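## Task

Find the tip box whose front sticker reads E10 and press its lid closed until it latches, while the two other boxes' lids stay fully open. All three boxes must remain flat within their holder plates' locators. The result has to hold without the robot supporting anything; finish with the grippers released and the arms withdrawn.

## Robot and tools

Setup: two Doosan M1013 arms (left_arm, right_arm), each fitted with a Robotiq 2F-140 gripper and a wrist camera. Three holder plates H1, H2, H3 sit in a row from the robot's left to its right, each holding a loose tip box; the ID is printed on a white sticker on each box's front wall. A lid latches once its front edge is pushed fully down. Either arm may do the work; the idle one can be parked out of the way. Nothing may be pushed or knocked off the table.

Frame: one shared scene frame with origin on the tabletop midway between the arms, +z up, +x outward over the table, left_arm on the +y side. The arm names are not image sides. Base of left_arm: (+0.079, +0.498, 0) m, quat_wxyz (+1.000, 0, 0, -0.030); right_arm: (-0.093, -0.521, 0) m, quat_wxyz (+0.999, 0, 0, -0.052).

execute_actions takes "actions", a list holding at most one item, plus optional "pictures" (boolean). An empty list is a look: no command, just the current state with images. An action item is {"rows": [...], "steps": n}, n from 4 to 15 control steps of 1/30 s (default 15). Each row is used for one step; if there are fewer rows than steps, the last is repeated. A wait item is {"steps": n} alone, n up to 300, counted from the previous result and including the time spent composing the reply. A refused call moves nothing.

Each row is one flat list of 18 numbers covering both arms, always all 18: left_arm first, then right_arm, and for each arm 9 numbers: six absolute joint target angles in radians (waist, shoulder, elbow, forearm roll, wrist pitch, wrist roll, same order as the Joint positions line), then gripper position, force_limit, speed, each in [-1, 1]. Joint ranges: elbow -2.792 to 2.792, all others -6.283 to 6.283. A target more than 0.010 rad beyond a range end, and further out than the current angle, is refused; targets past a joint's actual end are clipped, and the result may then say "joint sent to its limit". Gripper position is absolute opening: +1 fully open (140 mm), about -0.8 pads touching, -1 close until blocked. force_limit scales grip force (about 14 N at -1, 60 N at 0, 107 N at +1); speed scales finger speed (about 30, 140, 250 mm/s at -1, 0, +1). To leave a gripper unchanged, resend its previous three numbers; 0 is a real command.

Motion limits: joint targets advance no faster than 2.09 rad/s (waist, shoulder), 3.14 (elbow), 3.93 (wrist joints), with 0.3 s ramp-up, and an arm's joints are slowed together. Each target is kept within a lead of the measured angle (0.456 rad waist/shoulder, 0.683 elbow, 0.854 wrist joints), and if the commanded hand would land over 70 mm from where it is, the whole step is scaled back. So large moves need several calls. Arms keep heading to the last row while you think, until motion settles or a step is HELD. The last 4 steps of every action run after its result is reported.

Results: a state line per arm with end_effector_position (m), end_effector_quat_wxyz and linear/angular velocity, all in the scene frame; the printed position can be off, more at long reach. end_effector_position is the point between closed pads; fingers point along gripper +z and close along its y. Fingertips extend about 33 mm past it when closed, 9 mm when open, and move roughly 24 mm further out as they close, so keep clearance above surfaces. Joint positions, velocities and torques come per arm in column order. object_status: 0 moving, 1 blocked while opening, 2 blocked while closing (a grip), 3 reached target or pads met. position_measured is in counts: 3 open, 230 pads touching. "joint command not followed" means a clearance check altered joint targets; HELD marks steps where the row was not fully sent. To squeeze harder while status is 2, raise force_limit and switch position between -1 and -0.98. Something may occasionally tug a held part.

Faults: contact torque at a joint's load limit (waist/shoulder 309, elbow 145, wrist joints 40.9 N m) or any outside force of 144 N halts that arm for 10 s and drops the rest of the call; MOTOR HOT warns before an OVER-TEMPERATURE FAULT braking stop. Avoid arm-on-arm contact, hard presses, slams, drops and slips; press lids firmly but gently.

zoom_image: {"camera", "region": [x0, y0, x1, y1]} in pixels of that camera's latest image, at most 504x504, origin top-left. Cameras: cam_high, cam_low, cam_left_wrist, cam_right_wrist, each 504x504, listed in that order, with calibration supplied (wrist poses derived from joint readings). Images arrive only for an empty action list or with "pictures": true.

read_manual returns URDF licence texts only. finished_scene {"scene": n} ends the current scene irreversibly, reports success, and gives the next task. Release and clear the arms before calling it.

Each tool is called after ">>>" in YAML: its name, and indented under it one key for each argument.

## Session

>>> execute_actions:
  actions: []

Scene clock: 0.00 s of 7200.00 s.
left_arm: end_effector_position=(+0.2926, +0.1035, +0.1347) position_measured=3 object_status=3 end_effector_quat_wxyz=(-0.651, +0.754, -0.074, +0.050) end_effector_velocity=(+0.000, +0.000, -0.001) end_effector_angular_velocity=(-0.001, -0.000, -0.001) | right_arm: end_effector_position=(+0.2452, -0.7818, +0.2363) position_measured=3 object_status=3 end_effector_quat_wxyz=(+0.274, +0.354, +0.681, -0.579) end_effector_velocity=(-0.000, -0.000, -0.000) end_effector_angular_velocity=(+0.000, +0.000, +0.000)
Joint positions: left_arm=[-1.342  0.695  1.797  0.38   2.033  0.249] | right_arm=[ 0.193  0.094  2.489 -1.369  1.485  0.366]
Joint velocities: left_arm=[-0.     0.001  0.     0.    -0.002 -0.001] | right_arm=[-0.  0.  0. -0. -0.  0.]
Joint torques (N m, as the joint torque sensors report them, + toward a larger angle): no reading
camera_calibration (this result's frames):
cam_left_wrist: T_world_to_cam=[[0.0530967, -0.121872, -0.991125, 0.136772], [-0.977375, -0.209838, -0.0265577, 0.320061], [-0.204739, 0.970111, -0.130257, 0.156268], [0, 0, 0, 1]] pos_world=[0.337552, -0.0677674, 0.164414]
cam_right_wrist: T_world_to_cam=[[0.873533, 0.0223464, -0.486252, -0.0764848], [0.475225, 0.177083, 0.86186, -0.175338], [0.105367, -0.983942, 0.144068, -0.643557], [0, 0, 0, 1]] pos_world=[0.217947, -0.600465, 0.206642]

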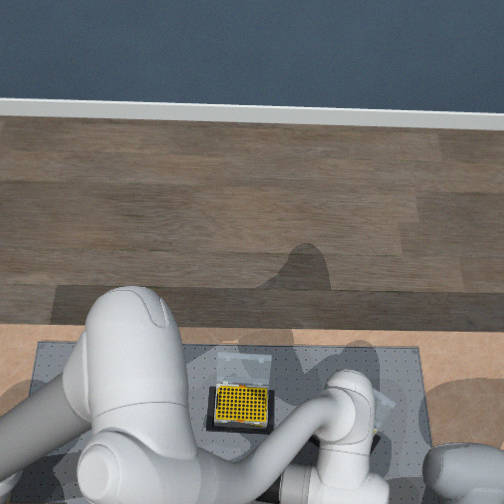

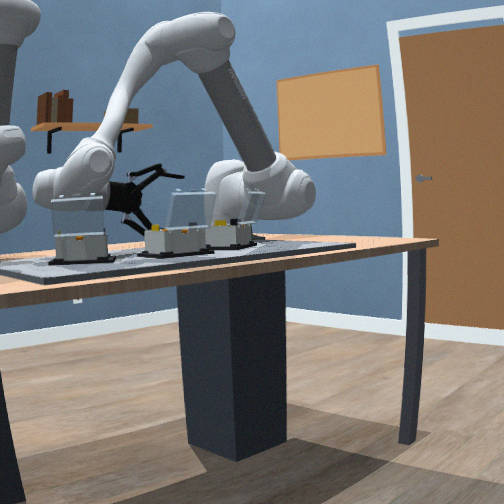

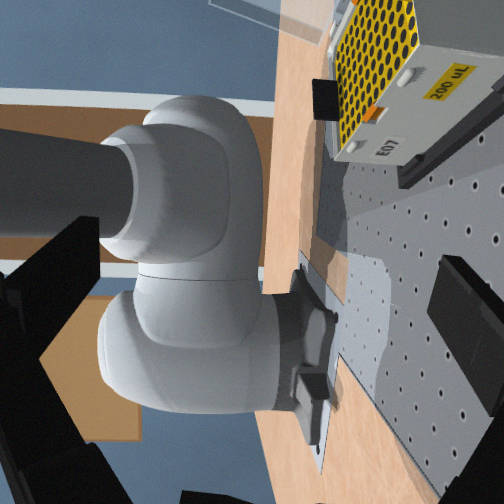

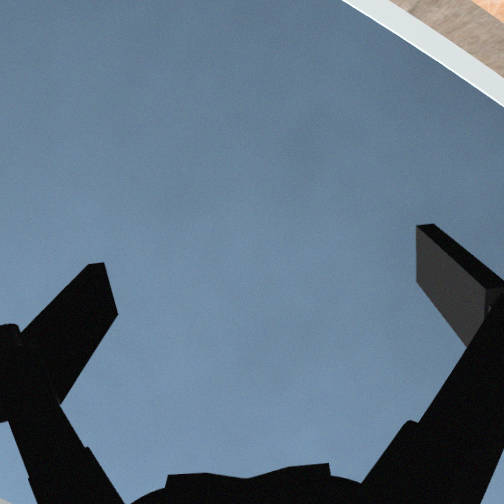

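>>> execute_actions:
  actions:
    - {"rows":[[-1.342,0.1,1.797,0.38,2.033,0.249,1,0,0,0.193,0.094,2.489,-1.369,1.485,0.366,1,0,0]],"steps":15}

>>> execute_actions:
  actions:
    - {"rows":[[0.6,0.0,1.5,0.38,2.033,0.249,1,0,0,0.193,-0.3,2.45,-0.7,1.0,2.5,-1,0,0]],"steps":15}

>>> execute_actions:
  actions:
    - {"steps":25}

>>> execute_actions:
  actions:
    - {"rows":[[0.6,0.0,1.5,0.38,2.033,0.249,1,0,0,0.87,-0.564,2.45,0,0.514,4.71,1,0,0]],"steps":15}

>>> execute_actions:
  actions:
    - {"steps":22}
  pictures: true

>>> zoom_image:
  camera: "cam_right_wrist"
  region: [0, 50, 450, 300]

Scene clock: 0.67 s of 7200.00 s.
left_arm: end_effector_position=(+0.2907, +0.1144, +0.2510) position_measured=3 object_status=3 end_effector_quat_wxyz=(-0.545, +0.834, -0.051, +0.077) end_effector_velocity=(-0.016, +0.096, +0.409) end_effector_angular_velocity=(-0.976, -0.164, +0.001) | right_arm: end_effector_position=(+0.2451, -0.7819, +0.2364) position_measured=3 object_status=3 end_effector_quat_wxyz=(+0.274, +0.354, +0.681, -0.579) end_effector_velocity=(+0.000, -0.000, -0.000) end_effector_angular_velocity=(+0.001, +0.000, +0.001)
Joint positions: left_arm=[-1.342  0.419  1.797  0.38   2.033  0.249] | right_arm=[ 0.193  0.094  2.489 -1.369  1.485  0.366]
Joint velocities: left_arm=[ 0.    -0.988 -0.001 -0.001 -0.001  0.   ] | right_arm=[-0.    -0.    -0.    -0.    -0.001 -0.001]
Joint torques (N m, as the joint torque sensors report them, + toward a larger angle): left_arm=[  2.83 -67.47 -30.3    3.75   2.33   0.31] | right_arm=[ -0.67 -28.69 -17.59  -0.94   2.17  -0.4 ]
Steps of this call (steps 1 to 9: nothing new was sent; steps 10 to 20: the first 11 steps of this action). Readings (joint positions | what the end effector reports):
10: left_arm=[-1.342 0.694 1.797 0.380 2.033 0.249] | right_arm=[0.193 0.094 2.489 -1.369 1.485 0.366] | left_arm position_measured=3 object_status=3 | right_arm position_measured=3 object_status=3
11: left_arm=[-1.342 0.688 1.798 0.380 2.033 0.249] | right_arm=[0.193 0.094 2.489 -1.369 1.485 0.366] | left_arm position_measured=3 object_status=3 | right_arm position_measured=3 object_status=3
13: left_arm=[-1.342 0.653 1.798 0.380 2.033 0.249] | right_arm=[0.193 0.094 2.489 -1.369 1.485 0.366] | left_arm position_measured=3 object_status=3 | right_arm position_measured=3 object_status=3
17: left_arm=[-1.342 0.519 1.797 0.380 2.033 0.249] | right_arm=[0.193 0.094 2.489 -1.369 1.485 0.366] | left_arm position_measured=3 object_status=3 | right_arm position_measured=3 object_status=3
20: the state above

Scene clock: 1.17 s of 7200.00 s.
left_arm: end_effector_position=(+0.3758, +0.1735, +0.4109) position_measured=3 object_status=3 end_effector_quat_wxyz=(-0.369, +0.922, +0.096, +0.073) end_effector_velocity=(+0.314, +0.207, +0.235) end_effector_angular_velocity=(-0.575, -0.247, +0.891) | right_arm: end_effector_position=(+0.2155, -0.7124, +0.1717) position_measured=77 object_status=0 end_effector_quat_wxyz=(+0.344, +0.752, +0.506, -0.245) end_effector_velocity=(+0.034, +0.309, -0.128) end_effector_angular_velocity=(+1.430, -3.497, -2.258)
Joint positions: left_arm=[-1.105  0.118  1.667  0.38   2.033  0.249] | right_arm=[ 0.193 -0.147  2.465 -0.96   1.188  1.027]
Joint velocities: left_arm=[ 0.89  -0.262 -0.367  0.     0.003  0.   ] | right_arm=[ 0.    -0.72  -0.071  1.216 -0.881  3.044]
Joint torques (N m, as the joint torque sensors report them, + toward a larger angle): left_arm=[  7.21 -44.12 -37.37   4.69   2.37   0.48] | right_arm=[ -2.89  -8.47 -25.3    0.03   1.41  -0.45]
Steps of this call (steps 1 to 4: the last 4 steps of your previous action; steps 5 to 15: the first 11 steps of this action). Readings (joint positions | what the end effector reports):
5: left_arm=[-1.342 0.253 1.797 0.380 2.033 0.249] | right_arm=[0.193 0.093 2.489 -1.368 1.484 0.367] | left_arm position_measured=3 object_status=3 | right_arm position_measured=3 object_status=0
6: left_arm=[-1.339 0.225 1.795 0.380 2.033 0.249] | right_arm=[0.193 0.088 2.489 -1.359 1.477 0.379] | left_arm position_measured=3 object_status=3 | right_arm position_measured=9 object_status=0
8: left_arm=[-1.310 0.192 1.776 0.380 2.033 0.249] | right_arm=[0.193 0.058 2.486 -1.307 1.440 0.445] | left_arm position_measured=3 object_status=3 | right_arm position_measured=24 object_status=0
12: left_arm=[-1.194 0.147 1.708 0.380 2.033 0.249] | right_arm=[0.193 -0.065 2.473 -1.099 1.289 0.741] | left_arm position_measured=3 object_status=3 | right_arm position_measured=54 object_status=0
15: the state above

Scene clock: 2.00 s of 7200.00 s.
left_arm: end_effector_position=(+0.5314, +0.4784, +0.5093) position_measured=3 object_status=3 end_effector_quat_wxyz=(-0.278, +0.832, +0.481, -0.002) end_effector_velocity=(+0.020, +0.436, +0.040) end_effector_angular_velocity=(-0.035, -0.089, +0.964) | right_arm: end_effector_position=(+0.2369, -0.6378, +0.1614) position_measured=233 object_status=0 end_effector_quat_wxyz=(+0.253, +0.934, -0.213, +0.137) end_effector_velocity=(-0.000, -0.000, +0.000) end_effector_angular_velocity=(-0.000, +0.000, +0.000)
Joint positions: left_arm=[-0.309  0.016  1.523  0.38   2.033  0.249] | right_arm=[ 0.193 -0.3    2.45  -0.7    1.     2.5  ]
Joint velocities: left_arm=[ 0.965 -0.039 -0.055 -0.    -0.001 -0.   ] | right_arm=[ 0.  0. -0.  0.  0. -0.]
Joint torques (N m, as the joint torque sensors report them, + toward a larger angle): left_arm=[ -0.09 -43.68 -40.81   5.14   1.4    0.26] | right_arm=[ -1.24  -2.63 -32.76   1.59   0.7   -0.42]
Kept back: nothing.
Steps of this call (steps 1 to 4: the last 4 steps of your previous action; steps 5 to 25: the robot went on to your last target). Readings (joint positions | what the end effector reports):
1: left_arm=[-1.075 0.110 1.655 0.380 2.033 0.249] | right_arm=[0.193 -0.171 2.463 -0.920 1.159 1.134] | left_arm position_measured=3 object_status=3 | right_arm position_measured=85 object_status=0
2: left_arm=[-1.044 0.102 1.643 0.380 2.033 0.249] | right_arm=[0.193 -0.192 2.461 -0.883 1.133 1.248] | left_arm position_measured=3 object_status=3 | right_arm position_measured=92 object_status=0
4: left_arm=[-0.983 0.087 1.623 0.380 2.033 0.249] | right_arm=[0.193 -0.229 2.457 -0.820 1.087 1.492] | left_arm position_measured=3 object_status=3 | right_arm position_measured=107 object_status=0
8: left_arm=[-0.857 0.064 1.590 0.380 2.033 0.249] | right_arm=[0.193 -0.273 2.453 -0.745 1.033 1.986] | left_arm position_measured=3 object_status=3 | right_arm position_measured=138 object_status=0
25: the state above

Scene clock: 2.37 s of 7200.00 s.
left_arm: end_effector_position=(+0.5095, +0.6389, +0.5191) position_measured=3 object_status=3 end_effector_quat_wxyz=(-0.266, +0.733, +0.625, -0.043) end_effector_velocity=(-0.136, +0.417, +0.016) end_effector_angular_velocity=(-0.001, -0.037, +0.969) | right_arm: end_effector_position=(+0.2675, -0.4827, +0.1660) position_measured=159 object_status=0 end_effector_quat_wxyz=(+0.025, +0.905, -0.363, +0.220) end_effector_velocity=(+0.028, +0.495, +0.070) end_effector_angular_velocity=(+1.443, -0.771, -0.635)
Joint positions: left_arm=[0.05  0.007 1.509 0.38  2.033 0.249] | right_arm=[ 0.396 -0.401  2.45  -0.433  0.815  2.88 ]
Joint velocities: left_arm=[ 0.968 -0.015 -0.022 -0.     0.001 -0.   ] | right_arm=[ 0.716 -0.28  -0.     0.738 -0.513  1.333]
Joint torques (N m, as the joint torque sensors report them, + toward a larger angle): left_arm=[  1.46 -36.4  -42.56   5.42   1.39   0.31] | right_arm=[  0.9    4.51 -35.07   2.31  -0.29  -0.2 ]
Steps of this call (steps 1 to 11: the first 11 steps of this action). Readings (joint positions | what the end effector reports):
1: left_arm=[-0.276 0.015 1.521 0.380 2.033 0.249] | right_arm=[0.194 -0.300 2.450 -0.699 0.999 2.502] | left_arm position_measured=3 object_status=3 | right_arm position_measured=233 object_status=0
2: left_arm=[-0.244 0.014 1.519 0.380 2.033 0.249] | right_arm=[0.200 -0.304 2.450 -0.689 0.992 2.513] | left_arm position_measured=3 object_status=3 | right_arm position_measured=232 object_status=0
4: left_arm=[-0.178 0.012 1.516 0.380 2.033 0.249] | right_arm=[0.235 -0.324 2.450 -0.635 0.955 2.579] | left_arm position_measured=3 object_status=3 | right_arm position_measured=212 object_status=0
8: left_arm=[-0.048 0.008 1.512 0.380 2.033 0.249] | right_arm=[0.325 -0.371 2.450 -0.513 0.870 2.748] | left_arm position_measured=3 object_status=3 | right_arm position_measured=182 object_status=0
11: the state above

Scene clock: 3.10 s of 7200.00 s.
left_arm: end_effector_position=(+0.3727, +0.8431, +0.5259) position_measured=3 object_status=3 end_effector_quat_wxyz=(-0.241, +0.536, +0.802, -0.107) end_effector_velocity=(-0.001, -0.000, +0.001) end_effector_angular_velocity=(+0.000, -0.001, +0.002) | right_arm: end_effector_position=(+0.1984, -0.2143, +0.2505) position_measured=3 object_status=0 end_effector_quat_wxyz=(+0.340, -0.427, +0.834, +0.086) end_effector_velocity=(-0.098, +0.149, +0.084) end_effector_angular_velocity=(+1.448, +0.887, -1.395)
Joint positions: left_arm=[ 0.6   -0.     1.5    0.38   2.033  0.249] | right_arm=[ 0.844 -0.555  2.45  -0.024  0.531  4.522]
Joint velocities: left_arm=[ 0.002 -0.002  0.001 -0.     0.001 -0.   ] | right_arm=[ 0.305 -0.104 -0.     0.274 -0.19   2.144]
Joint torques (N m, as the joint torque sensors report them, + toward a larger angle): left_arm=[  3.71 -35.63 -42.06   5.55   1.45   0.11] | right_arm=[ -4.57  18.7  -39.65   3.57  -0.63  -0.33]
Kept back: nothing.
Steps of this call (steps 1 to 4: the last 4 steps of your previous action; steps 5 to 22: the robot went on to your last target). Readings (joint positions | what the end effector reports):
1: left_arm=[0.083 0.006 1.508 0.380 2.033 0.249] | right_arm=[0.420 -0.410 2.450 -0.408 0.798 2.926] | left_arm position_measured=3 object_status=3 | right_arm position_measured=151 object_status=0
2: left_arm=[0.116 0.006 1.508 0.380 2.033 0.249] | right_arm=[0.445 -0.419 2.450 -0.385 0.781 2.973] | left_arm position_measured=3 object_status=3 | right_arm position_measured=144 object_status=0
4: left_arm=[0.181 0.005 1.507 0.380 2.033 0.249] | right_arm=[0.495 -0.436 2.450 -0.339 0.750 3.070] | left_arm position_measured=3 object_status=3 | right_arm position_measured=129 object_status=0
8: left_arm=[0.312 0.003 1.505 0.380 2.033 0.249] | right_arm=[0.590 -0.468 2.450 -0.254 0.690 3.292] | left_arm position_measured=3 object_status=3 | right_arm position_measured=98 object_status=0
22: the state above
camera_calibration (this result's frames):
cam_left_wrist: T_world_to_cam=[[0.756556, 0.489586, -0.433508, -0.460547], [0.551934, -0.833603, 0.0217938, 0.494391], [-0.350703, -0.255756, -0.900886, 0.99928], [0, 0, 0, 1]] pos_world=[0.426009, 0.893175, 0.689812]
cam_right_wrist: T_world_to_cam=[[-0.690282, 0.718941, -0.081451, 0.316764], [0.297576, 0.384704, 0.873757, -0.189127], [0.659514, 0.578901, -0.479494, 0.298839], [0, 0, 0, 1]] pos_world=[0.0778479, -0.327975, 0.334343]

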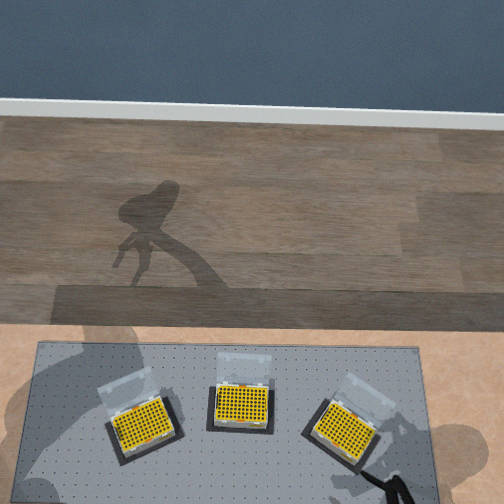

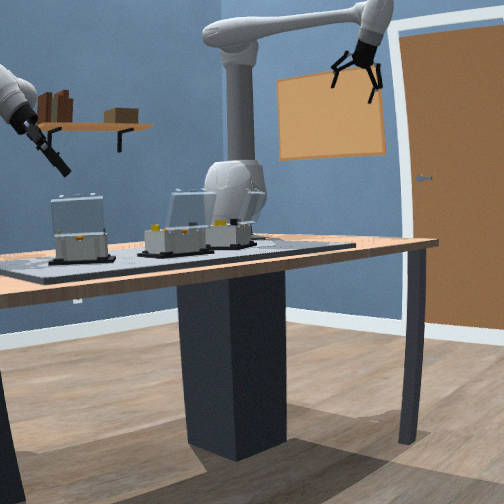

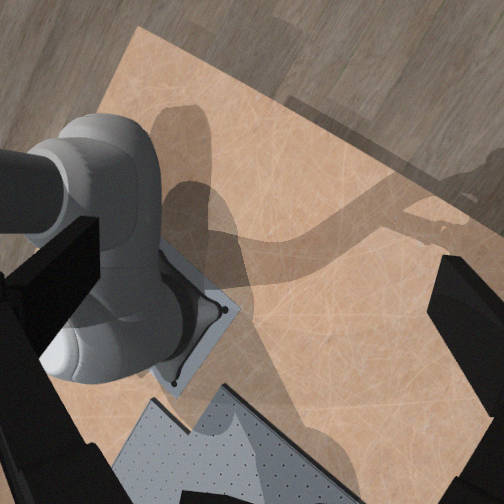

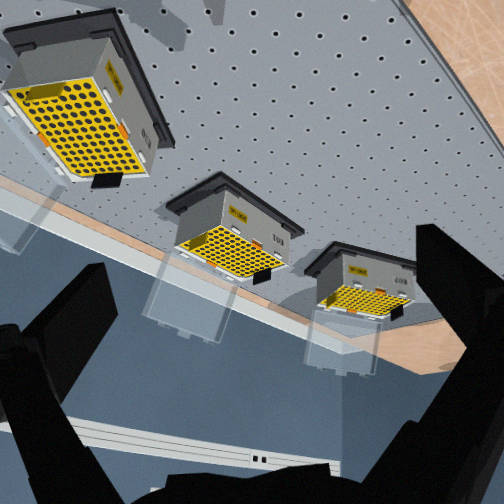

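Region (0, 50, 450, 300) of cam_right_wrist's 504x504 image, scaled by 1.120, with more detail than that image has.

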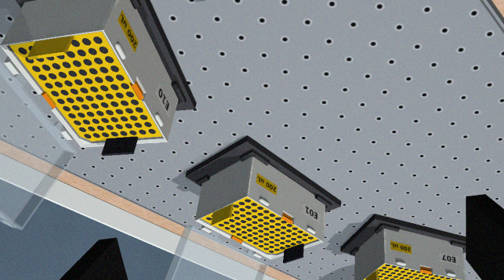

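>>> zoom_image:
  camera: "cam_high"
  region: [290, 360, 410, 480]

Region (290, 360, 410, 480) of cam_high's 504x504 image, scaled by 4.200, with more detail than that image has.

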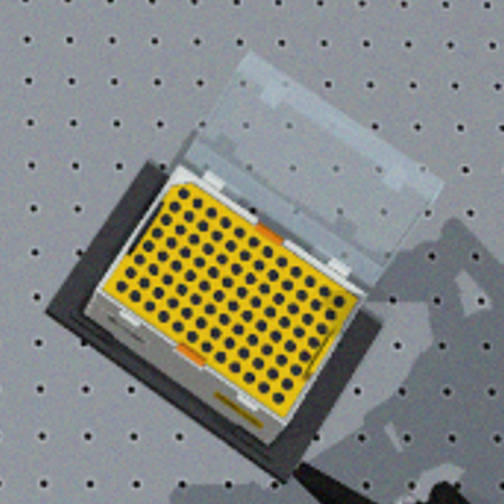

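>>> execute_actions:
  actions:
    - {"rows":[[0.6,0,1.5,0.38,2.033,0.249,1,0,0,0.341,0.124,1.691,0,1.326,5.578,-1,0,0]],"steps":15}

>>> execute_actions:
  actions:
    - {"steps":16}

>>> execute_actions:
  actions:
    - {"rows":[[0.6,0,1.5,0.38,2.033,0.249,1,0,0,0.341,0.18,1.82,0,1.142,5.578,-1,0,0]],"steps":15}
  pictures: true

Scene clock: 3.90 s of 7200.00 s.
left_arm: end_effector_position=(+0.3726, +0.8432, +0.5259) position_measured=3 object_status=3 end_effector_quat_wxyz=(-0.241, +0.536, +0.802, -0.107) end_effector_velocity=(-0.001, +0.000, +0.000) end_effector_angular_velocity=(-0.000, -0.000, +0.001) | right_arm: end_effector_position=(+0.3129, -0.2332, +0.3166) position_measured=77 object_status=0 end_effector_quat_wxyz=(+0.213, -0.086, +0.968, +0.105) end_effector_velocity=(+0.417, -0.145, +0.079) end_effector_angular_velocity=(-0.060, +1.062, -1.653)
Joint positions: left_arm=[ 0.6   -0.     1.5    0.38   2.033  0.249] | right_arm=[ 0.652 -0.331  2.131  0.     0.863  5.082]
Joint velocities: left_arm=[ 0.001 -0.001  0.    -0.     0.     0.   ] | right_arm=[-0.687  0.893 -0.971  0.     1.015  1.088]
Joint torques (N m, as the joint torque sensors report them, + toward a larger angle): left_arm=[  3.74 -34.31 -42.21   5.26   1.18   0.48] | right_arm=[ -1.9    0.74 -35.9    3.72  -0.4   -0.32]
Steps of this call (steps 1 to 13: the robot went on to your last target; steps 14 to 24: the first 11 steps of this action). Readings (joint positions | what the end effector reports):
14: left_arm=[0.600 -0.000 1.500 0.380 2.033 0.249] | right_arm=[0.869 -0.563 2.449 -0.000 0.515 4.712] | left_arm position_measured=3 object_status=3 | right_arm position_measured=3 object_status=0
15: left_arm=[0.600 -0.000 1.500 0.380 2.033 0.249] | right_arm=[0.863 -0.557 2.440 -0.000 0.526 4.723] | left_arm position_measured=3 object_status=3 | right_arm position_measured=9 object_status=0
17: left_arm=[0.600 -0.000 1.500 0.380 2.033 0.249] | right_arm=[0.828 -0.522 2.386 -0.000 0.590 4.790] | left_arm position_measured=3 object_status=3 | right_arm position_measured=24 object_status=0
21: left_arm=[0.600 -0.000 1.500 0.380 2.033 0.249] | right_arm=[0.724 -0.416 2.233 0.000 0.756 4.968] | left_arm position_measured=3 object_status=3 | right_arm position_measured=54 object_status=0
24: the state above

Scene clock: 4.43 s of 7200.00 s.
left_arm: end_effector_position=(+0.3726, +0.8432, +0.5258) position_measured=3 object_status=3 end_effector_quat_wxyz=(-0.241, +0.536, +0.802, -0.107) end_effector_velocity=(-0.000, -0.000, +0.000) end_effector_angular_velocity=(-0.001, -0.002, -0.000) | right_arm: end_effector_position=(+0.5003, -0.3410, +0.3000) position_measured=198 object_status=0 end_effector_quat_wxyz=(+0.002, +0.307, +0.952, +0.001) end_effector_velocity=(+0.061, -0.055, -0.016) end_effector_angular_velocity=(-0.039, +0.165, -0.286)
Joint positions: left_arm=[ 0.6   -0.     1.5    0.38   2.033  0.249] | right_arm=[0.343 0.121 1.694 0.    1.322 5.574]
Joint velocities: left_arm=[ 0.    -0.001  0.    -0.001 -0.     0.   ] | right_arm=[-0.11   0.162 -0.156  0.     0.163  0.176]
Joint torques (N m, as the joint torque sensors report them, + toward a larger angle): left_arm=[  2.   -36.63 -42.19   5.17   1.59   0.19] | right_arm=[ 19.18 -97.18 -36.91   4.74   0.42  -0.24]
Kept back: nothing.
Steps of this call (steps 1 to 4: the last 4 steps of your previous action; steps 5 to 16: the robot went on to your last target). Readings (joint positions | what the end effector reports):
1: left_arm=[0.600 -0.000 1.500 0.380 2.033 0.249] | right_arm=[0.629 -0.301 2.099 0.000 0.897 5.119] | left_arm position_measured=3 object_status=3 | right_arm position_measured=85 object_status=0
2: left_arm=[0.600 -0.000 1.500 0.380 2.033 0.249] | right_arm=[0.607 -0.269 2.068 0.000 0.930 5.154] | left_arm position_measured=3 object_status=3 | right_arm position_measured=92 object_status=0
4: left_arm=[0.600 -0.000 1.500 0.380 2.033 0.249] | right_arm=[0.563 -0.204 2.006 0.000 0.995 5.224] | left_arm position_measured=3 object_status=3 | right_arm position_measured=107 object_status=0
8: left_arm=[0.600 -0.000 1.500 0.380 2.033 0.249] | right_arm=[0.477 -0.077 1.884 0.000 1.123 5.361] | left_arm position_measured=3 object_status=3 | right_arm position_measured=138 object_status=0
16: the state above

Scene clock: 4.80 s of 7200.00 s.
left_arm: end_effector_position=(+0.3726, +0.8432, +0.5258) position_measured=3 object_status=3 end_effector_quat_wxyz=(-0.241, +0.536, +0.802, -0.107) end_effector_velocity=(-0.001, -0.000, +0.001) end_effector_angular_velocity=(+0.000, -0.001, -0.001) | right_arm: end_effector_position=(+0.5015, -0.3420, +0.1977) position_measured=233 object_status=3 end_effector_quat_wxyz=(+0.000, +0.309, +0.951, -0.000) end_effector_velocity=(-0.002, -0.001, -0.004) end_effector_angular_velocity=(-0.000, +0.000, -0.002)
Joint positions: left_arm=[ 0.6   -0.     1.5    0.38   2.033  0.249] | right_arm=[ 0.341  0.18   1.819 -0.     1.142  5.578]
Joint velocities: left_arm=[-0.    -0.002 -0.     0.     0.     0.001] | right_arm=[-0.001 -0.     0.008 -0.    -0.008  0.001]
Joint torques (N m, as the joint torque sensors report them, + toward a larger angle): left_arm=[  1.72 -36.08 -41.58   5.32   1.22   0.34] | right_arm=[ -0.32 -56.76 -37.09   4.19   0.15  -0.37]
Steps of this call (steps 1 to 11: the first 11 steps of this action). Readings (joint positions | what the end effector reports):
1: left_arm=[0.600 -0.000 1.500 0.380 2.033 0.249] | right_arm=[0.341 0.124 1.693 0.000 1.324 5.577] | left_arm position_measured=3 object_status=3 | right_arm position_measured=206 object_status=0
2: left_arm=[0.600 -0.000 1.500 0.380 2.033 0.249] | right_arm=[0.341 0.128 1.699 0.000 1.314 5.577] | left_arm position_measured=3 object_status=3 | right_arm position_measured=214 object_status=0
4: left_arm=[0.600 0.000 1.500 0.380 2.033 0.249] | right_arm=[0.341 0.147 1.744 0.000 1.251 5.577] | left_arm position_measured=3 object_status=3 | right_arm position_measured=229 object_status=0
8: left_arm=[0.600 0.000 1.500 0.380 2.033 0.249] | right_arm=[0.341 0.179 1.816 -0.000 1.148 5.578] | left_arm position_measured=3 object_status=3 | right_arm position_measured=233 object_status=0
11: the state above
camera_calibration (this result's frames):
cam_left_wrist: T_world_to_cam=[[0.756386, 0.489805, -0.433556, -0.460627], [0.552192, -0.833432, 0.0218007, 0.49429], [-0.350661, -0.255896, -0.900863, 0.999345], [0, 0, 0, 1]] pos_world=[0.425901, 0.893303, 0.689789]
cam_right_wrist: T_world_to_cam=[[0.693901, 0.719344, -0.0323537, -0.0902391], [0.683055, -0.643345, 0.345749, -0.624486], [0.227897, -0.262015, -0.937769, 0.16709], [0, 0, 0, 1]] pos_world=[0.451096, -0.293067, 0.369688]

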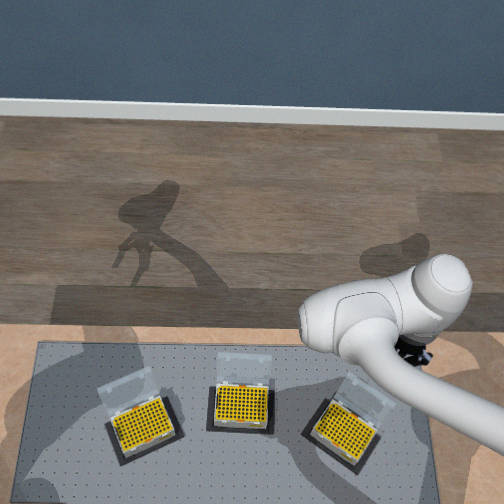

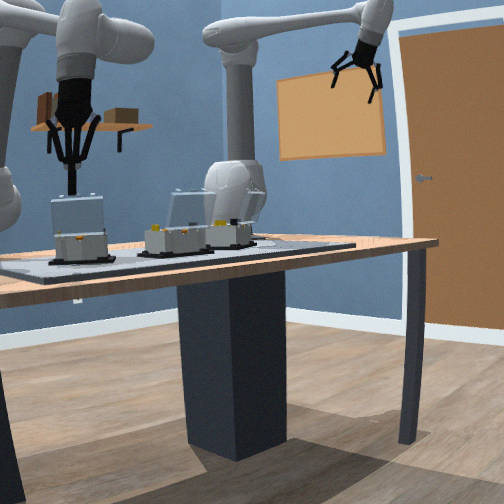

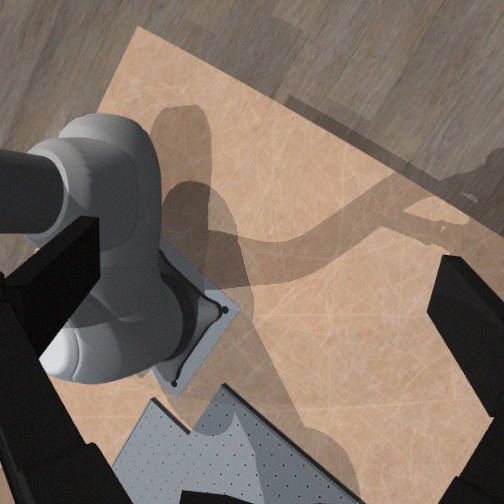

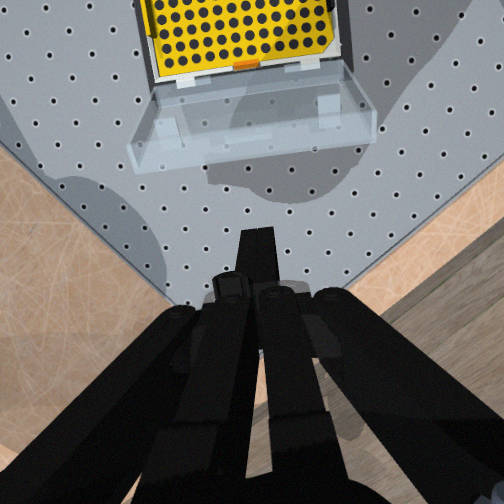

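>>> execute_actions:
  actions:
    - {"rows":[[0.6,0,1.5,0.38,2.033,0.249,1,0,0,0.341,0.216,1.871,0,1.055,5.578,-1,0,0]],"steps":10}

>>> execute_actions:
  actions:
    - {"rows":[[0.6,0,1.5,0.38,2.033,0.249,1,0,0,0.361,0.203,1.885,0,1.054,5.598,-1,0,0],[0.6,0,1.5,0.38,2.033,0.249,1,0,0,0.361,0.203,1.885,0,1.054,5.598,-1,0,0],[0.6,0,1.5,0.38,2.033,0.249,1,0,0,0.382,0.190,1.898,0,1.053,5.619,-1,0,0],[0.6,0,1.5,0.38,2.033,0.249,1,0,0,0.382,0.190,1.898,0,1.053,5.619,-1,0,0],[0.6,0,1.5,0.38,2.033,0.249,1,0,0,0.382,0.190,1.898,0,1.053,5.619,-1,0,0],[0.6,0,1.5,0.38,2.033,0.249,1,0,0,0.402,0.178,1.912,0,1.052,5.639,-1,0,0],[0.6,0,1.5,0.38,2.033,0.249,1,0,0,0.402,0.178,1.912,0,1.052,5.639,-1,0,0],[0.6,0,1.5,0.38,2.033,0.249,1,0,0,0.402,0.178,1.912,0,1.052,5.639,-1,0,0],[0.6,0,1.5,0.38,2.033,0.249,1,0,0,0.423,0.165,1.926,0,1.051,5.659,-1,0,0],[0.6,0,1.5,0.38,2.033,0.249,1,0,0,0.423,0.165,1.926,0,1.051,5.659,-1,0,0],[0.6,0,1.5,0.38,2.033,0.249,1,0,0,0.423,0.165,1.926,0,1.051,5.659,-1,0,0],[0.6,0,1.5,0.38,2.033,0.249,1,0,0,0.443,0.152,1.939,0,1.05,5.68,-1,0,0],[0.6,0,1.5,0.38,2.033,0.249,1,0,0,0.443,0.152,1.939,0,1.05,5.68,-1,0,0],[0.6,0,1.5,0.38,2.033,0.249,1,0,0,0.464,0.139,1.953,0,1.049,5.70,-1,0,0]],"steps":15}

>>> execute_actions:
  actions:
    - {"steps":10}
  pictures: true

Scene clock: 5.47 s of 7200.00 s.
left_arm: end_effector_position=(+0.3726, +0.8432, +0.5258) position_measured=3 object_status=3 end_effector_quat_wxyz=(-0.241, +0.536, +0.802, -0.107) end_effector_velocity=(-0.000, -0.000, -0.000) end_effector_angular_velocity=(+0.000, -0.000, -0.001) | right_arm: end_effector_position=(+0.5007, -0.3422, +0.1500) position_measured=233 object_status=3 end_effector_quat_wxyz=(-0.001, +0.309, +0.951, -0.000) end_effector_velocity=(+0.008, +0.002, -0.023) end_effector_angular_velocity=(+0.005, -0.022, +0.000)
Joint positions: left_arm=[0.6   0.    1.5   0.38  2.033 0.249] | right_arm=[0.341 0.216 1.87  0.    1.057 5.578]
Joint velocities: left_arm=[-0.    -0.001  0.001  0.    -0.001  0.   ] | right_arm=[ 0.     0.02   0.022  0.    -0.065 -0.   ]
Joint torques (N m, as the joint torque sensors report them, + toward a larger angle): left_arm=[  1.22 -36.77 -42.05   5.2    0.95   0.66] | right_arm=[  1.9  -94.95 -53.92   5.84   0.28  -0.41]
Steps of this call (steps 1 to 4: the last 4 steps of your previous action; steps 5 to 14: the robot went on to your last target; steps 15 to 20: the first 6 steps of this action). Readings (joint positions | what the end effector reports):
15: left_arm=[0.600 0.000 1.500 0.380 2.033 0.249] | right_arm=[0.341 0.181 1.821 -0.000 1.140 5.578] | left_arm position_measured=3 object_status=3 | right_arm position_measured=233 object_status=3
16: left_arm=[0.600 0.000 1.500 0.380 2.033 0.249] | right_arm=[0.341 0.185 1.827 0.000 1.128 5.578] | left_arm position_measured=3 object_status=3 | right_arm position_measured=233 object_status=3
18: left_arm=[0.600 0.000 1.500 0.380 2.033 0.249] | right_arm=[0.341 0.207 1.858 0.000 1.078 5.578] | left_arm position_measured=3 object_status=3 | right_arm position_measured=233 object_status=3
20: the state above

Scene clock: 5.97 s of 7200.00 s.
left_arm: end_effector_position=(+0.3726, +0.8432, +0.5258) position_measured=3 object_status=3 end_effector_quat_wxyz=(-0.241, +0.536, +0.802, -0.107) end_effector_velocity=(-0.001, -0.000, +0.001) end_effector_angular_velocity=(+0.000, +0.001, +0.000) | right_arm: end_effector_position=(+0.4578, -0.3070, +0.1534) position_measured=233 object_status=3 end_effector_quat_wxyz=(-0.000, +0.309, +0.951, -0.000) end_effector_velocity=(-0.110, +0.083, +0.012) end_effector_angular_velocity=(+0.002, -0.005, +0.017)
Joint positions: left_arm=[0.6   0.    1.5   0.38  2.033 0.249] | right_arm=[ 0.416  0.169  1.922 -0.     1.051  5.653]
Joint velocities: left_arm=[-0.    -0.001 -0.     0.001  0.002 -0.   ] | right_arm=[ 0.191 -0.121  0.123 -0.    -0.008  0.174]
Joint torques (N m, as the joint torque sensors report them, + toward a larger angle): left_arm=[  3.8  -36.23 -43.01   5.14   1.51   0.27] | right_arm=[ -8.82 -44.74 -37.75   3.97   0.59  -0.33]
Steps of this call (steps 1 to 4: the last 4 steps of your previous action; steps 5 to 15: the first 11 steps of this action). Readings (joint positions | what the end effector reports):
5: left_arm=[0.600 0.000 1.500 0.380 2.033 0.249] | right_arm=[0.342 0.215 1.871 0.000 1.055 5.579] | left_arm position_measured=3 object_status=3 | right_arm position_measured=233 object_status=3
6: left_arm=[0.600 0.000 1.500 0.380 2.033 0.249] | right_arm=[0.347 0.212 1.876 0.000 1.055 5.585] | left_arm position_measured=3 object_status=3 | right_arm position_measured=233 object_status=3
8: left_arm=[0.600 0.000 1.500 0.380 2.033 0.249] | right_arm=[0.365 0.200 1.888 0.000 1.054 5.603] | left_arm position_measured=3 object_status=3 | right_arm position_measured=233 object_status=3
12: left_arm=[0.600 0.000 1.500 0.380 2.033 0.249] | right_arm=[0.396 0.182 1.908 0.000 1.052 5.633] | left_arm position_measured=3 object_status=3 | right_arm position_measured=233 object_status=3
15: the state above

Scene clock: 6.30 s of 7200.00 s.
left_arm: end_effector_position=(+0.3726, +0.8432, +0.5258) position_measured=3 object_status=3 end_effector_quat_wxyz=(-0.241, +0.536, +0.802, -0.107) end_effector_velocity=(+0.000, -0.000, +0.001) end_effector_angular_velocity=(+0.001, -0.002, -0.001) | right_arm: end_effector_position=(+0.4298, -0.2876, +0.1556) position_measured=233 object_status=3 end_effector_quat_wxyz=(+0.000, +0.309, +0.951, +0.000) end_effector_velocity=(-0.001, +0.000, -0.000) end_effector_angular_velocity=(-0.001, +0.002, -0.000)
Joint positions: left_arm=[0.6   0.    1.5   0.38  2.033 0.249] | right_arm=[ 0.464  0.139  1.953 -0.     1.049  5.7  ]
Joint velocities: left_arm=[-0.001 -0.001 -0.001 -0.    -0.    -0.   ] | right_arm=[ 0.001 -0.001  0.002  0.     0.001  0.001]
Joint torques (N m, as the joint torque sensors report them, + toward a larger angle): left_arm=[  3.   -35.24 -41.67   5.05   1.34   0.06] | right_arm=[ -0.57 -52.6  -33.66   3.85   0.33  -0.35]
Kept back: nothing.
Steps of this call (steps 1 to 4: the last 4 steps of your previous action; steps 5 to 10: the robot went on to your last target). Readings (joint positions | what the end effector reports):
1: left_arm=[0.600 0.000 1.500 0.380 2.033 0.249] | right_arm=[0.422 0.166 1.925 -0.000 1.051 5.658] | left_arm position_measured=3 object_status=3 | right_arm position_measured=233 object_status=3
2: left_arm=[0.600 0.000 1.500 0.380 2.033 0.249] | right_arm=[0.429 0.161 1.930 -0.000 1.051 5.666] | left_arm position_measured=3 object_status=3 | right_arm position_measured=233 object_status=3
4: left_arm=[0.600 0.000 1.500 0.380 2.033 0.249] | right_arm=[0.447 0.149 1.942 -0.000 1.050 5.684] | left_arm position_measured=3 object_status=3 | right_arm position_measured=233 object_status=3
8: left_arm=[0.600 0.000 1.500 0.380 2.033 0.249] | right_arm=[0.464 0.139 1.953 -0.000 1.049 5.700] | left_arm position_measured=3 object_status=3 | right_arm position_measured=233 object_status=3
10: the state above
camera_calibration (this result's frames):
cam_left_wrist: T_world_to_cam=[[0.756387, 0.489805, -0.433555, -0.460628], [0.552192, -0.833432, 0.021801, 0.49429], [-0.350661, -0.255896, -0.900863, 0.999345], [0, 0, 0, 1]] pos_world=[0.425901, 0.893303, 0.689789]
cam_right_wrist: T_world_to_cam=[[0.693341, 0.719909, -0.0317778, -0.0806775], [0.683377, -0.642887, 0.345966, -0.526031], [0.228634, -0.261588, -0.937709, 0.15799], [0, 0, 0, 1]] pos_world=[0.379293, -0.238769, 0.327573]

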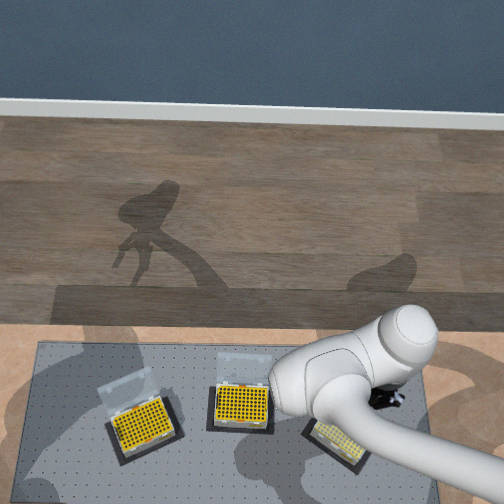

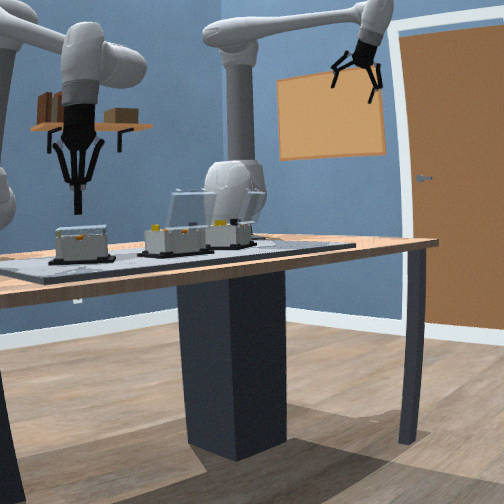

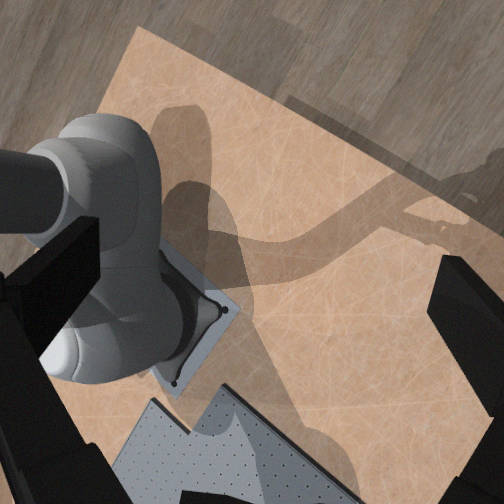

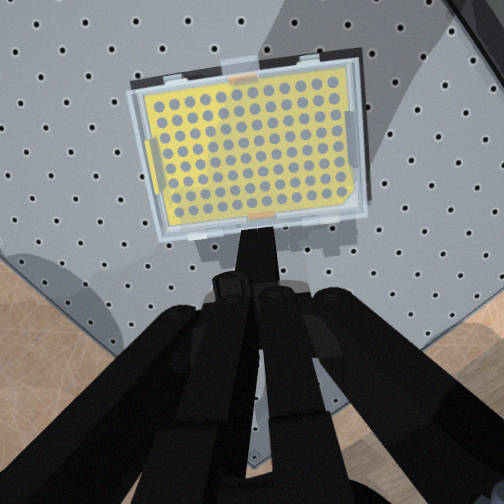

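>>> execute_actions:
  actions:
    - {"rows":[[0.6,0,1.5,0.38,2.033,0.249,1,0,0,0.574,0.092,2.017,0,1.032,5.811,-1,0,0]],"steps":13}

>>> execute_actions:
  actions:
    - {"rows":[[0.6,0,1.5,0.38,2.033,0.249,1,0,0,0.574,0.111,2.038,0,0.992,5.811,-1,0,0]],"steps":12}

>>> execute_actions:
  actions:
    - {"rows":[[0.6,0,1.5,0.38,2.033,0.249,1,0,0,0.574,0.113,2.040,0,0.988,5.811,-1,0,0]],"steps":10}
  pictures: true

Scene clock: 6.87 s of 7200.00 s.
left_arm: end_effector_position=(+0.3726, +0.8432, +0.5258) position_measured=3 object_status=3 end_effector_quat_wxyz=(-0.241, +0.536, +0.802, -0.107) end_effector_velocity=(-0.001, -0.000, -0.000) end_effector_angular_velocity=(-0.001, +0.004, +0.002) | right_arm: end_effector_position=(+0.3710, -0.2468, +0.1510) position_measured=233 object_status=3 end_effector_quat_wxyz=(+0.000, +0.309, +0.951, +0.000) end_effector_velocity=(-0.001, +0.001, -0.001) end_effector_angular_velocity=(+0.001, -0.002, -0.010)
Joint positions: left_arm=[ 0.6   -0.     1.5    0.38   2.033  0.249] | right_arm=[ 0.574  0.092  2.017 -0.     1.032  5.811]
Joint velocities: left_arm=[-0.     0.001  0.001  0.     0.003 -0.001] | right_arm=[ 0.003  0.     0.002  0.    -0.004  0.012]
Joint torques (N m, as the joint torque sensors report them, + toward a larger angle): left_arm=[  3.67 -35.12 -42.11   5.2    1.53   0.25] | right_arm=[-10.37 -37.08 -37.42   3.77   0.16  -0.4 ]
Steps of this call (steps 1 to 8: the robot went on to your last target; steps 9 to 17: the first 9 steps of this action). Readings (joint positions | what the end effector reports):
9: left_arm=[0.600 0.000 1.500 0.380 2.033 0.249] | right_arm=[0.465 0.139 1.953 -0.000 1.049 5.701] | left_arm position_measured=3 object_status=3 | right_arm position_measured=233 object_status=3
10: left_arm=[0.600 0.000 1.500 0.380 2.033 0.249] | right_arm=[0.471 0.136 1.957 -0.000 1.048 5.707] | left_arm position_measured=3 object_status=3 | right_arm position_measured=233 object_status=3
12: left_arm=[0.600 0.000 1.500 0.380 2.033 0.249] | right_arm=[0.506 0.121 1.978 -0.000 1.042 5.743] | left_arm position_measured=3 object_status=3 | right_arm position_measured=233 object_status=3
16: left_arm=[0.600 0.000 1.500 0.380 2.033 0.249] | right_arm=[0.573 0.092 2.016 -0.000 1.032 5.809] | left_arm position_measured=3 object_status=3 | right_arm position_measured=233 object_status=3
17: the state above

Scene clock: 7.27 s of 7200.00 s.
left_arm: end_effector_position=(+0.3726, +0.8432, +0.5258) position_measured=3 object_status=3 end_effector_quat_wxyz=(-0.241, +0.536, +0.802, -0.107) end_effector_velocity=(+0.000, -0.000, +0.000) end_effector_angular_velocity=(+0.001, -0.001, -0.000) | right_arm: end_effector_position=(+0.3708, -0.2469, +0.1308) position_measured=233 object_status=3 end_effector_quat_wxyz=(+0.000, +0.309, +0.951, +0.000) end_effector_velocity=(-0.000, -0.000, -0.002) end_effector_angular_velocity=(+0.000, -0.001, -0.001)
Joint positions: left_arm=[0.6   0.    1.5   0.38  2.033 0.249] | right_arm=[ 0.574  0.111  2.038 -0.     0.992  5.811]
Joint velocities: left_arm=[-0.001 -0.    -0.     0.    -0.001 -0.001] | right_arm=[ 0.     0.001  0.003  0.    -0.004  0.001]
Joint torques (N m, as the joint torque sensors report them, + toward a larger angle): left_arm=[  3.51 -37.34 -41.82   5.11   1.63   0.33] | right_arm=[ -1.45 -47.8  -34.57   3.67   0.32  -0.35]
Steps of this call (steps 1 to 4: the last 4 steps of your previous action; steps 5 to 12: the first 8 steps of this action). Readings (joint positions | what the end effector reports):
5: left_arm=[0.600 0.000 1.500 0.380 2.033 0.249] | right_arm=[0.574 0.093 2.018 -0.000 1.030 5.811] | left_arm position_measured=3 object_status=3 | right_arm position_measured=233 object_status=3
6: left_arm=[0.600 0.000 1.500 0.380 2.033 0.249] | right_arm=[0.574 0.098 2.023 -0.000 1.019 5.811] | left_arm position_measured=3 object_status=3 | right_arm position_measured=233 object_status=3
8: left_arm=[0.600 0.000 1.500 0.380 2.033 0.249] | right_arm=[0.574 0.109 2.036 -0.000 0.996 5.811] | left_arm position_measured=3 object_status=3 | right_arm position_measured=233 object_status=3
12: the state above

Scene clock: 7.60 s of 7200.00 s.
left_arm: end_effector_position=(+0.3726, +0.8432, +0.5258) position_measured=3 object_status=3 end_effector_quat_wxyz=(-0.241, +0.536, +0.802, -0.107) end_effector_velocity=(+0.001, +0.000, -0.001) end_effector_angular_velocity=(-0.001, +0.001, -0.000) | right_arm: end_effector_position=(+0.3708, -0.2469, +0.1287) position_measured=233 object_status=3 end_effector_quat_wxyz=(+0.000, +0.309, +0.951, +0.000) end_effector_velocity=(-0.000, -0.000, -0.001) end_effector_angular_velocity=(-0.000, +0.000, -0.000)
Joint positions: left_arm=[0.6   0.    1.5   0.38  2.033 0.249] | right_arm=[ 0.574  0.113  2.04  -0.     0.988  5.811]
Joint velocities: left_arm=[-0.     0.002  0.     0.    -0.     0.   ] | right_arm=[ 0.     0.001  0.001 -0.    -0.001  0.   ]
Joint torques (N m, as the joint torque sensors report them, + toward a larger angle): left_arm=[  0.84 -36.47 -41.97   5.14   1.22   0.27] | right_arm=[ -0.17 -48.74 -33.21   3.69   0.22  -0.37]
Steps of this call (steps 1 to 4: the last 4 steps of your previous action; steps 5 to 10: the first 6 steps of this action). Readings (joint positions | what the end effector reports):
5: left_arm=[0.600 0.000 1.500 0.380 2.033 0.249] | right_arm=[0.574 0.111 2.038 -0.000 0.991 5.811] | left_arm position_measured=3 object_status=3 | right_arm position_measured=233 object_status=3
6: left_arm=[0.600 0.000 1.500 0.380 2.033 0.249] | right_arm=[0.574 0.112 2.039 -0.000 0.990 5.811] | left_arm position_measured=3 object_status=3 | right_arm position_measured=233 object_status=3
8: left_arm=[0.600 0.000 1.500 0.380 2.033 0.249] | right_arm=[0.574 0.113 2.040 -0.000 0.988 5.811] | left_arm position_measured=3 object_status=3 | right_arm position_measured=233 object_status=3
10: the state above
camera_calibration (this result's frames):
cam_left_wrist: T_world_to_cam=[[0.756392, 0.489797, -0.433556, -0.460624], [0.552191, -0.833432, 0.0218204, 0.494275], [-0.350652, -0.25591, -0.900862, 0.999351], [0, 0, 0, 1]] pos_world=[0.425902, 0.893301, 0.689786]
cam_right_wrist: T_world_to_cam=[[0.69401, 0.719265, -0.0317505, -0.0702801], [0.682787, -0.643544, 0.345909, -0.450158], [0.228367, -0.261743, -0.937731, 0.156898], [0, 0, 0, 1]] pos_world=[0.320307, -0.198079, 0.300611]

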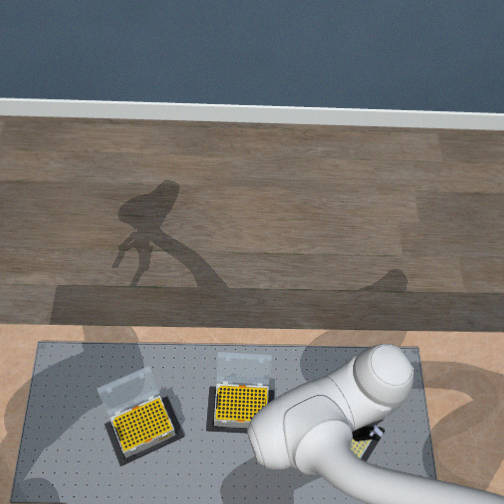

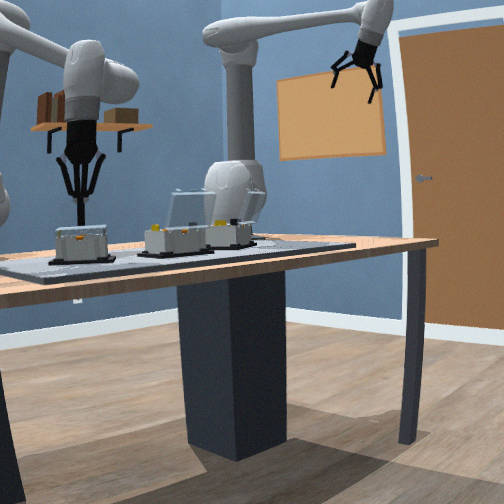

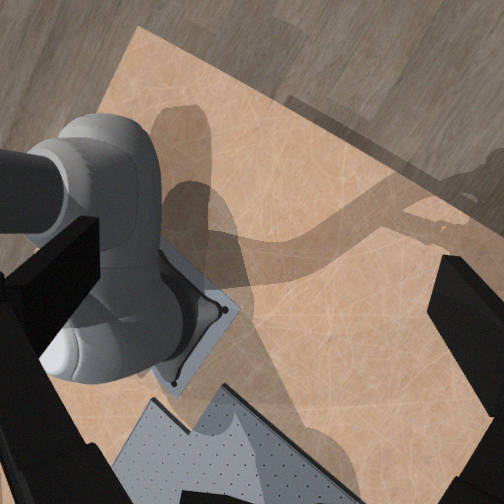

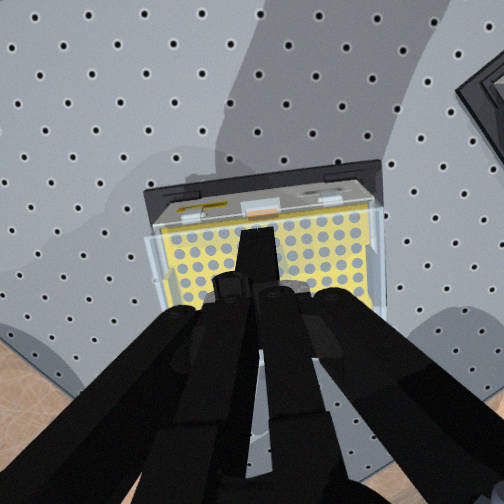

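>>> execute_actions:
  actions:
    - {"rows":[[0.6,0,1.5,0.38,2.033,0.249,1,0,0,0.574,0.114,2.041,0,0.986,5.811,-1,0,0]],"steps":9}

>>> execute_actions:
  actions:
    - {"steps":5}

Scene clock: 7.93 s of 7200.00 s.
left_arm: end_effector_position=(+0.3726, +0.8432, +0.5258) position_measured=3 object_status=3 end_effector_quat_wxyz=(-0.241, +0.536, +0.802, -0.107) end_effector_velocity=(-0.000, +0.000, +0.000) end_effector_angular_velocity=(+0.001, +0.000, -0.000) | right_arm: end_effector_position=(+0.3707, -0.2469, +0.1277) position_measured=233 object_status=3 end_effector_quat_wxyz=(+0.000, +0.309, +0.951, +0.000) end_effector_velocity=(-0.000, -0.000, -0.001) end_effector_angular_velocity=(-0.000, +0.000, +0.000)
Joint positions: left_arm=[0.6   0.    1.5   0.38  2.033 0.249] | right_arm=[ 0.574  0.114  2.041 -0.     0.986  5.811]
Joint velocities: left_arm=[-0.    -0.001  0.001  0.001 -0.     0.   ] | right_arm=[-0.     0.001  0.001 -0.    -0.001 -0.   ]
Joint torques (N m, as the joint torque sensors report them, + toward a larger angle): left_arm=[  2.34 -34.86 -43.11   5.38   1.35   0.24] | right_arm=[ -0.89 -46.94 -33.7    3.76   0.75  -0.33]
Steps of this call (steps 1 to 4: the last 4 steps of your previous action; step 5: the robot went on to your last target; steps 6 to 10: the first 5 steps of this action). Readings (joint positions | what the end effector reports):
6: left_arm=[0.600 0.000 1.500 0.380 2.033 0.249] | right_arm=[0.574 0.113 2.040 -0.000 0.988 5.811] | left_arm position_measured=3 object_status=3 | right_arm position_measured=233 object_status=3
7: left_arm=[0.600 0.000 1.500 0.380 2.033 0.249] | right_arm=[0.574 0.114 2.041 -0.000 0.987 5.811] | left_arm position_measured=3 object_status=3 | right_arm position_measured=233 object_status=3
9: left_arm=[0.600 0.000 1.500 0.380 2.033 0.249] | right_arm=[0.574 0.114 2.041 -0.000 0.986 5.811] | left_arm position_measured=3 object_status=3 | right_arm position_measured=233 object_status=3
10: the state above

Scene clock: 8.10 s of 7200.00 s.
left_arm: end_effector_position=(+0.3726, +0.8432, +0.5258) position_measured=3 object_status=3 end_effector_quat_wxyz=(-0.241, +0.536, +0.802, -0.107) end_effector_velocity=(-0.000, +0.000, -0.000) end_effector_angular_velocity=(-0.001, +0.000, +0.001) | right_arm: end_effector_position=(+0.3708, -0.2469, +0.1276) position_measured=233 object_status=3 end_effector_quat_wxyz=(+0.000, +0.309, +0.951, +0.000) end_effector_velocity=(-0.000, -0.000, -0.000) end_effector_angular_velocity=(-0.000, +0.000, +0.000)
Joint positions: left_arm=[0.6   0.    1.5   0.38  2.033 0.249] | right_arm=[ 0.574  0.114  2.041 -0.     0.986  5.811]
Joint velocities: left_arm=[ 0.001  0.     0.    -0.     0.     0.   ] | right_arm=[-0.  0.  0. -0.  0. -0.]
Joint torques (N m, as the joint torque sensors report them, + toward a larger angle): left_arm=[  2.97 -36.61 -42.19   5.19   1.48  -0.1 ] | right_arm=[ -0.3  -47.33 -34.14   3.69   0.41  -0.37]
Kept back: nothing.
Steps of this call (steps 1 to 4: the last 4 steps of your previous action; step 5: the robot went on to your last target). Readings (joint positions | what the end effector reports):
1: left_arm=[0.600 0.000 1.500 0.380 2.033 0.249] | right_arm=[0.574 0.114 2.041 -0.000 0.986 5.811] | left_arm position_measured=3 object_status=3 | right_arm position_measured=233 object_status=3
2: left_arm=[0.600 0.000 1.500 0.380 2.033 0.249] | right_arm=[0.574 0.114 2.041 -0.000 0.986 5.811] | left_arm position_measured=3 object_status=3 | right_arm position_measured=233 object_status=3
4: left_arm=[0.600 0.000 1.500 0.380 2.033 0.249] | right_arm=[0.574 0.114 2.041 -0.000 0.986 5.811] | left_arm position_measured=3 object_status=3 | right_arm position_measured=233 object_status=3
5: the state above

Little load yet; another mm.

>>> execute_actions:
  actions:
    - {"rows":[[0.6,0,1.5,0.38,2.033,0.249,1,0,0,0.574,0.115,2.042,0,0.984,5.811,-1,0,0]],"steps":12}

Scene clock: 10.17 s of 7200.00 s.
left_arm: end_effector_position=(+0.3726, +0.8432, +0.5258) position_measured=3 object_status=3 end_effector_quat_wxyz=(-0.241, +0.536, +0.802, -0.107) end_effector_velocity=(+0.000, +0.001, +0.000) end_effector_angular_velocity=(+0.000, -0.001, -0.001) | right_arm: end_effector_position=(+0.3707, -0.2469, +0.1266) position_measured=233 object_status=3 end_effector_quat_wxyz=(+0.000, +0.309, +0.951, +0.000) end_effector_velocity=(+0.000, +0.000, +0.000) end_effector_angular_velocity=(+0.000, -0.001, +0.000)
Joint positions: left_arm=[0.6   0.    1.5   0.38  2.033 0.249] | right_arm=[0.574 0.115 2.042 0.    0.984 5.811]
Joint velocities: left_arm=[ 0.     0.001 -0.001  0.    -0.001  0.001] | right_arm=[ 0.     0.    -0.     0.    -0.001 -0.   ]
Joint torques (N m, as the joint torque sensors report them, + toward a larger angle): left_arm=[  3.11 -33.88 -41.03   5.26   1.43   0.33] | right_arm=[ -0.59 -46.19 -33.06   3.35   0.22  -0.29]
Steps of this call (steps 1 to 15: the robot went on to your last target; steps 16 to 54: nothing new was sent; steps 55 to 62: the first 8 steps of this action). Readings (joint positions | what the end effector reports):
55: left_arm=[0.600 0.000 1.500 0.380 2.033 0.249] | right_arm=[0.574 0.114 2.041 0.000 0.986 5.811] | left_arm position_measured=3 object_status=3 | right_arm position_measured=233 object_status=3
56: left_arm=[0.600 0.000 1.500 0.380 2.033 0.249] | right_arm=[0.574 0.115 2.042 0.000 0.985 5.811] | left_arm position_measured=3 object_status=3 | right_arm position_measured=233 object_status=3
58: left_arm=[0.600 0.000 1.500 0.380 2.033 0.249] | right_arm=[0.574 0.115 2.042 0.000 0.984 5.811] | left_arm position_measured=3 object_status=3 | right_arm position_measured=233 object_status=3
62: the state above


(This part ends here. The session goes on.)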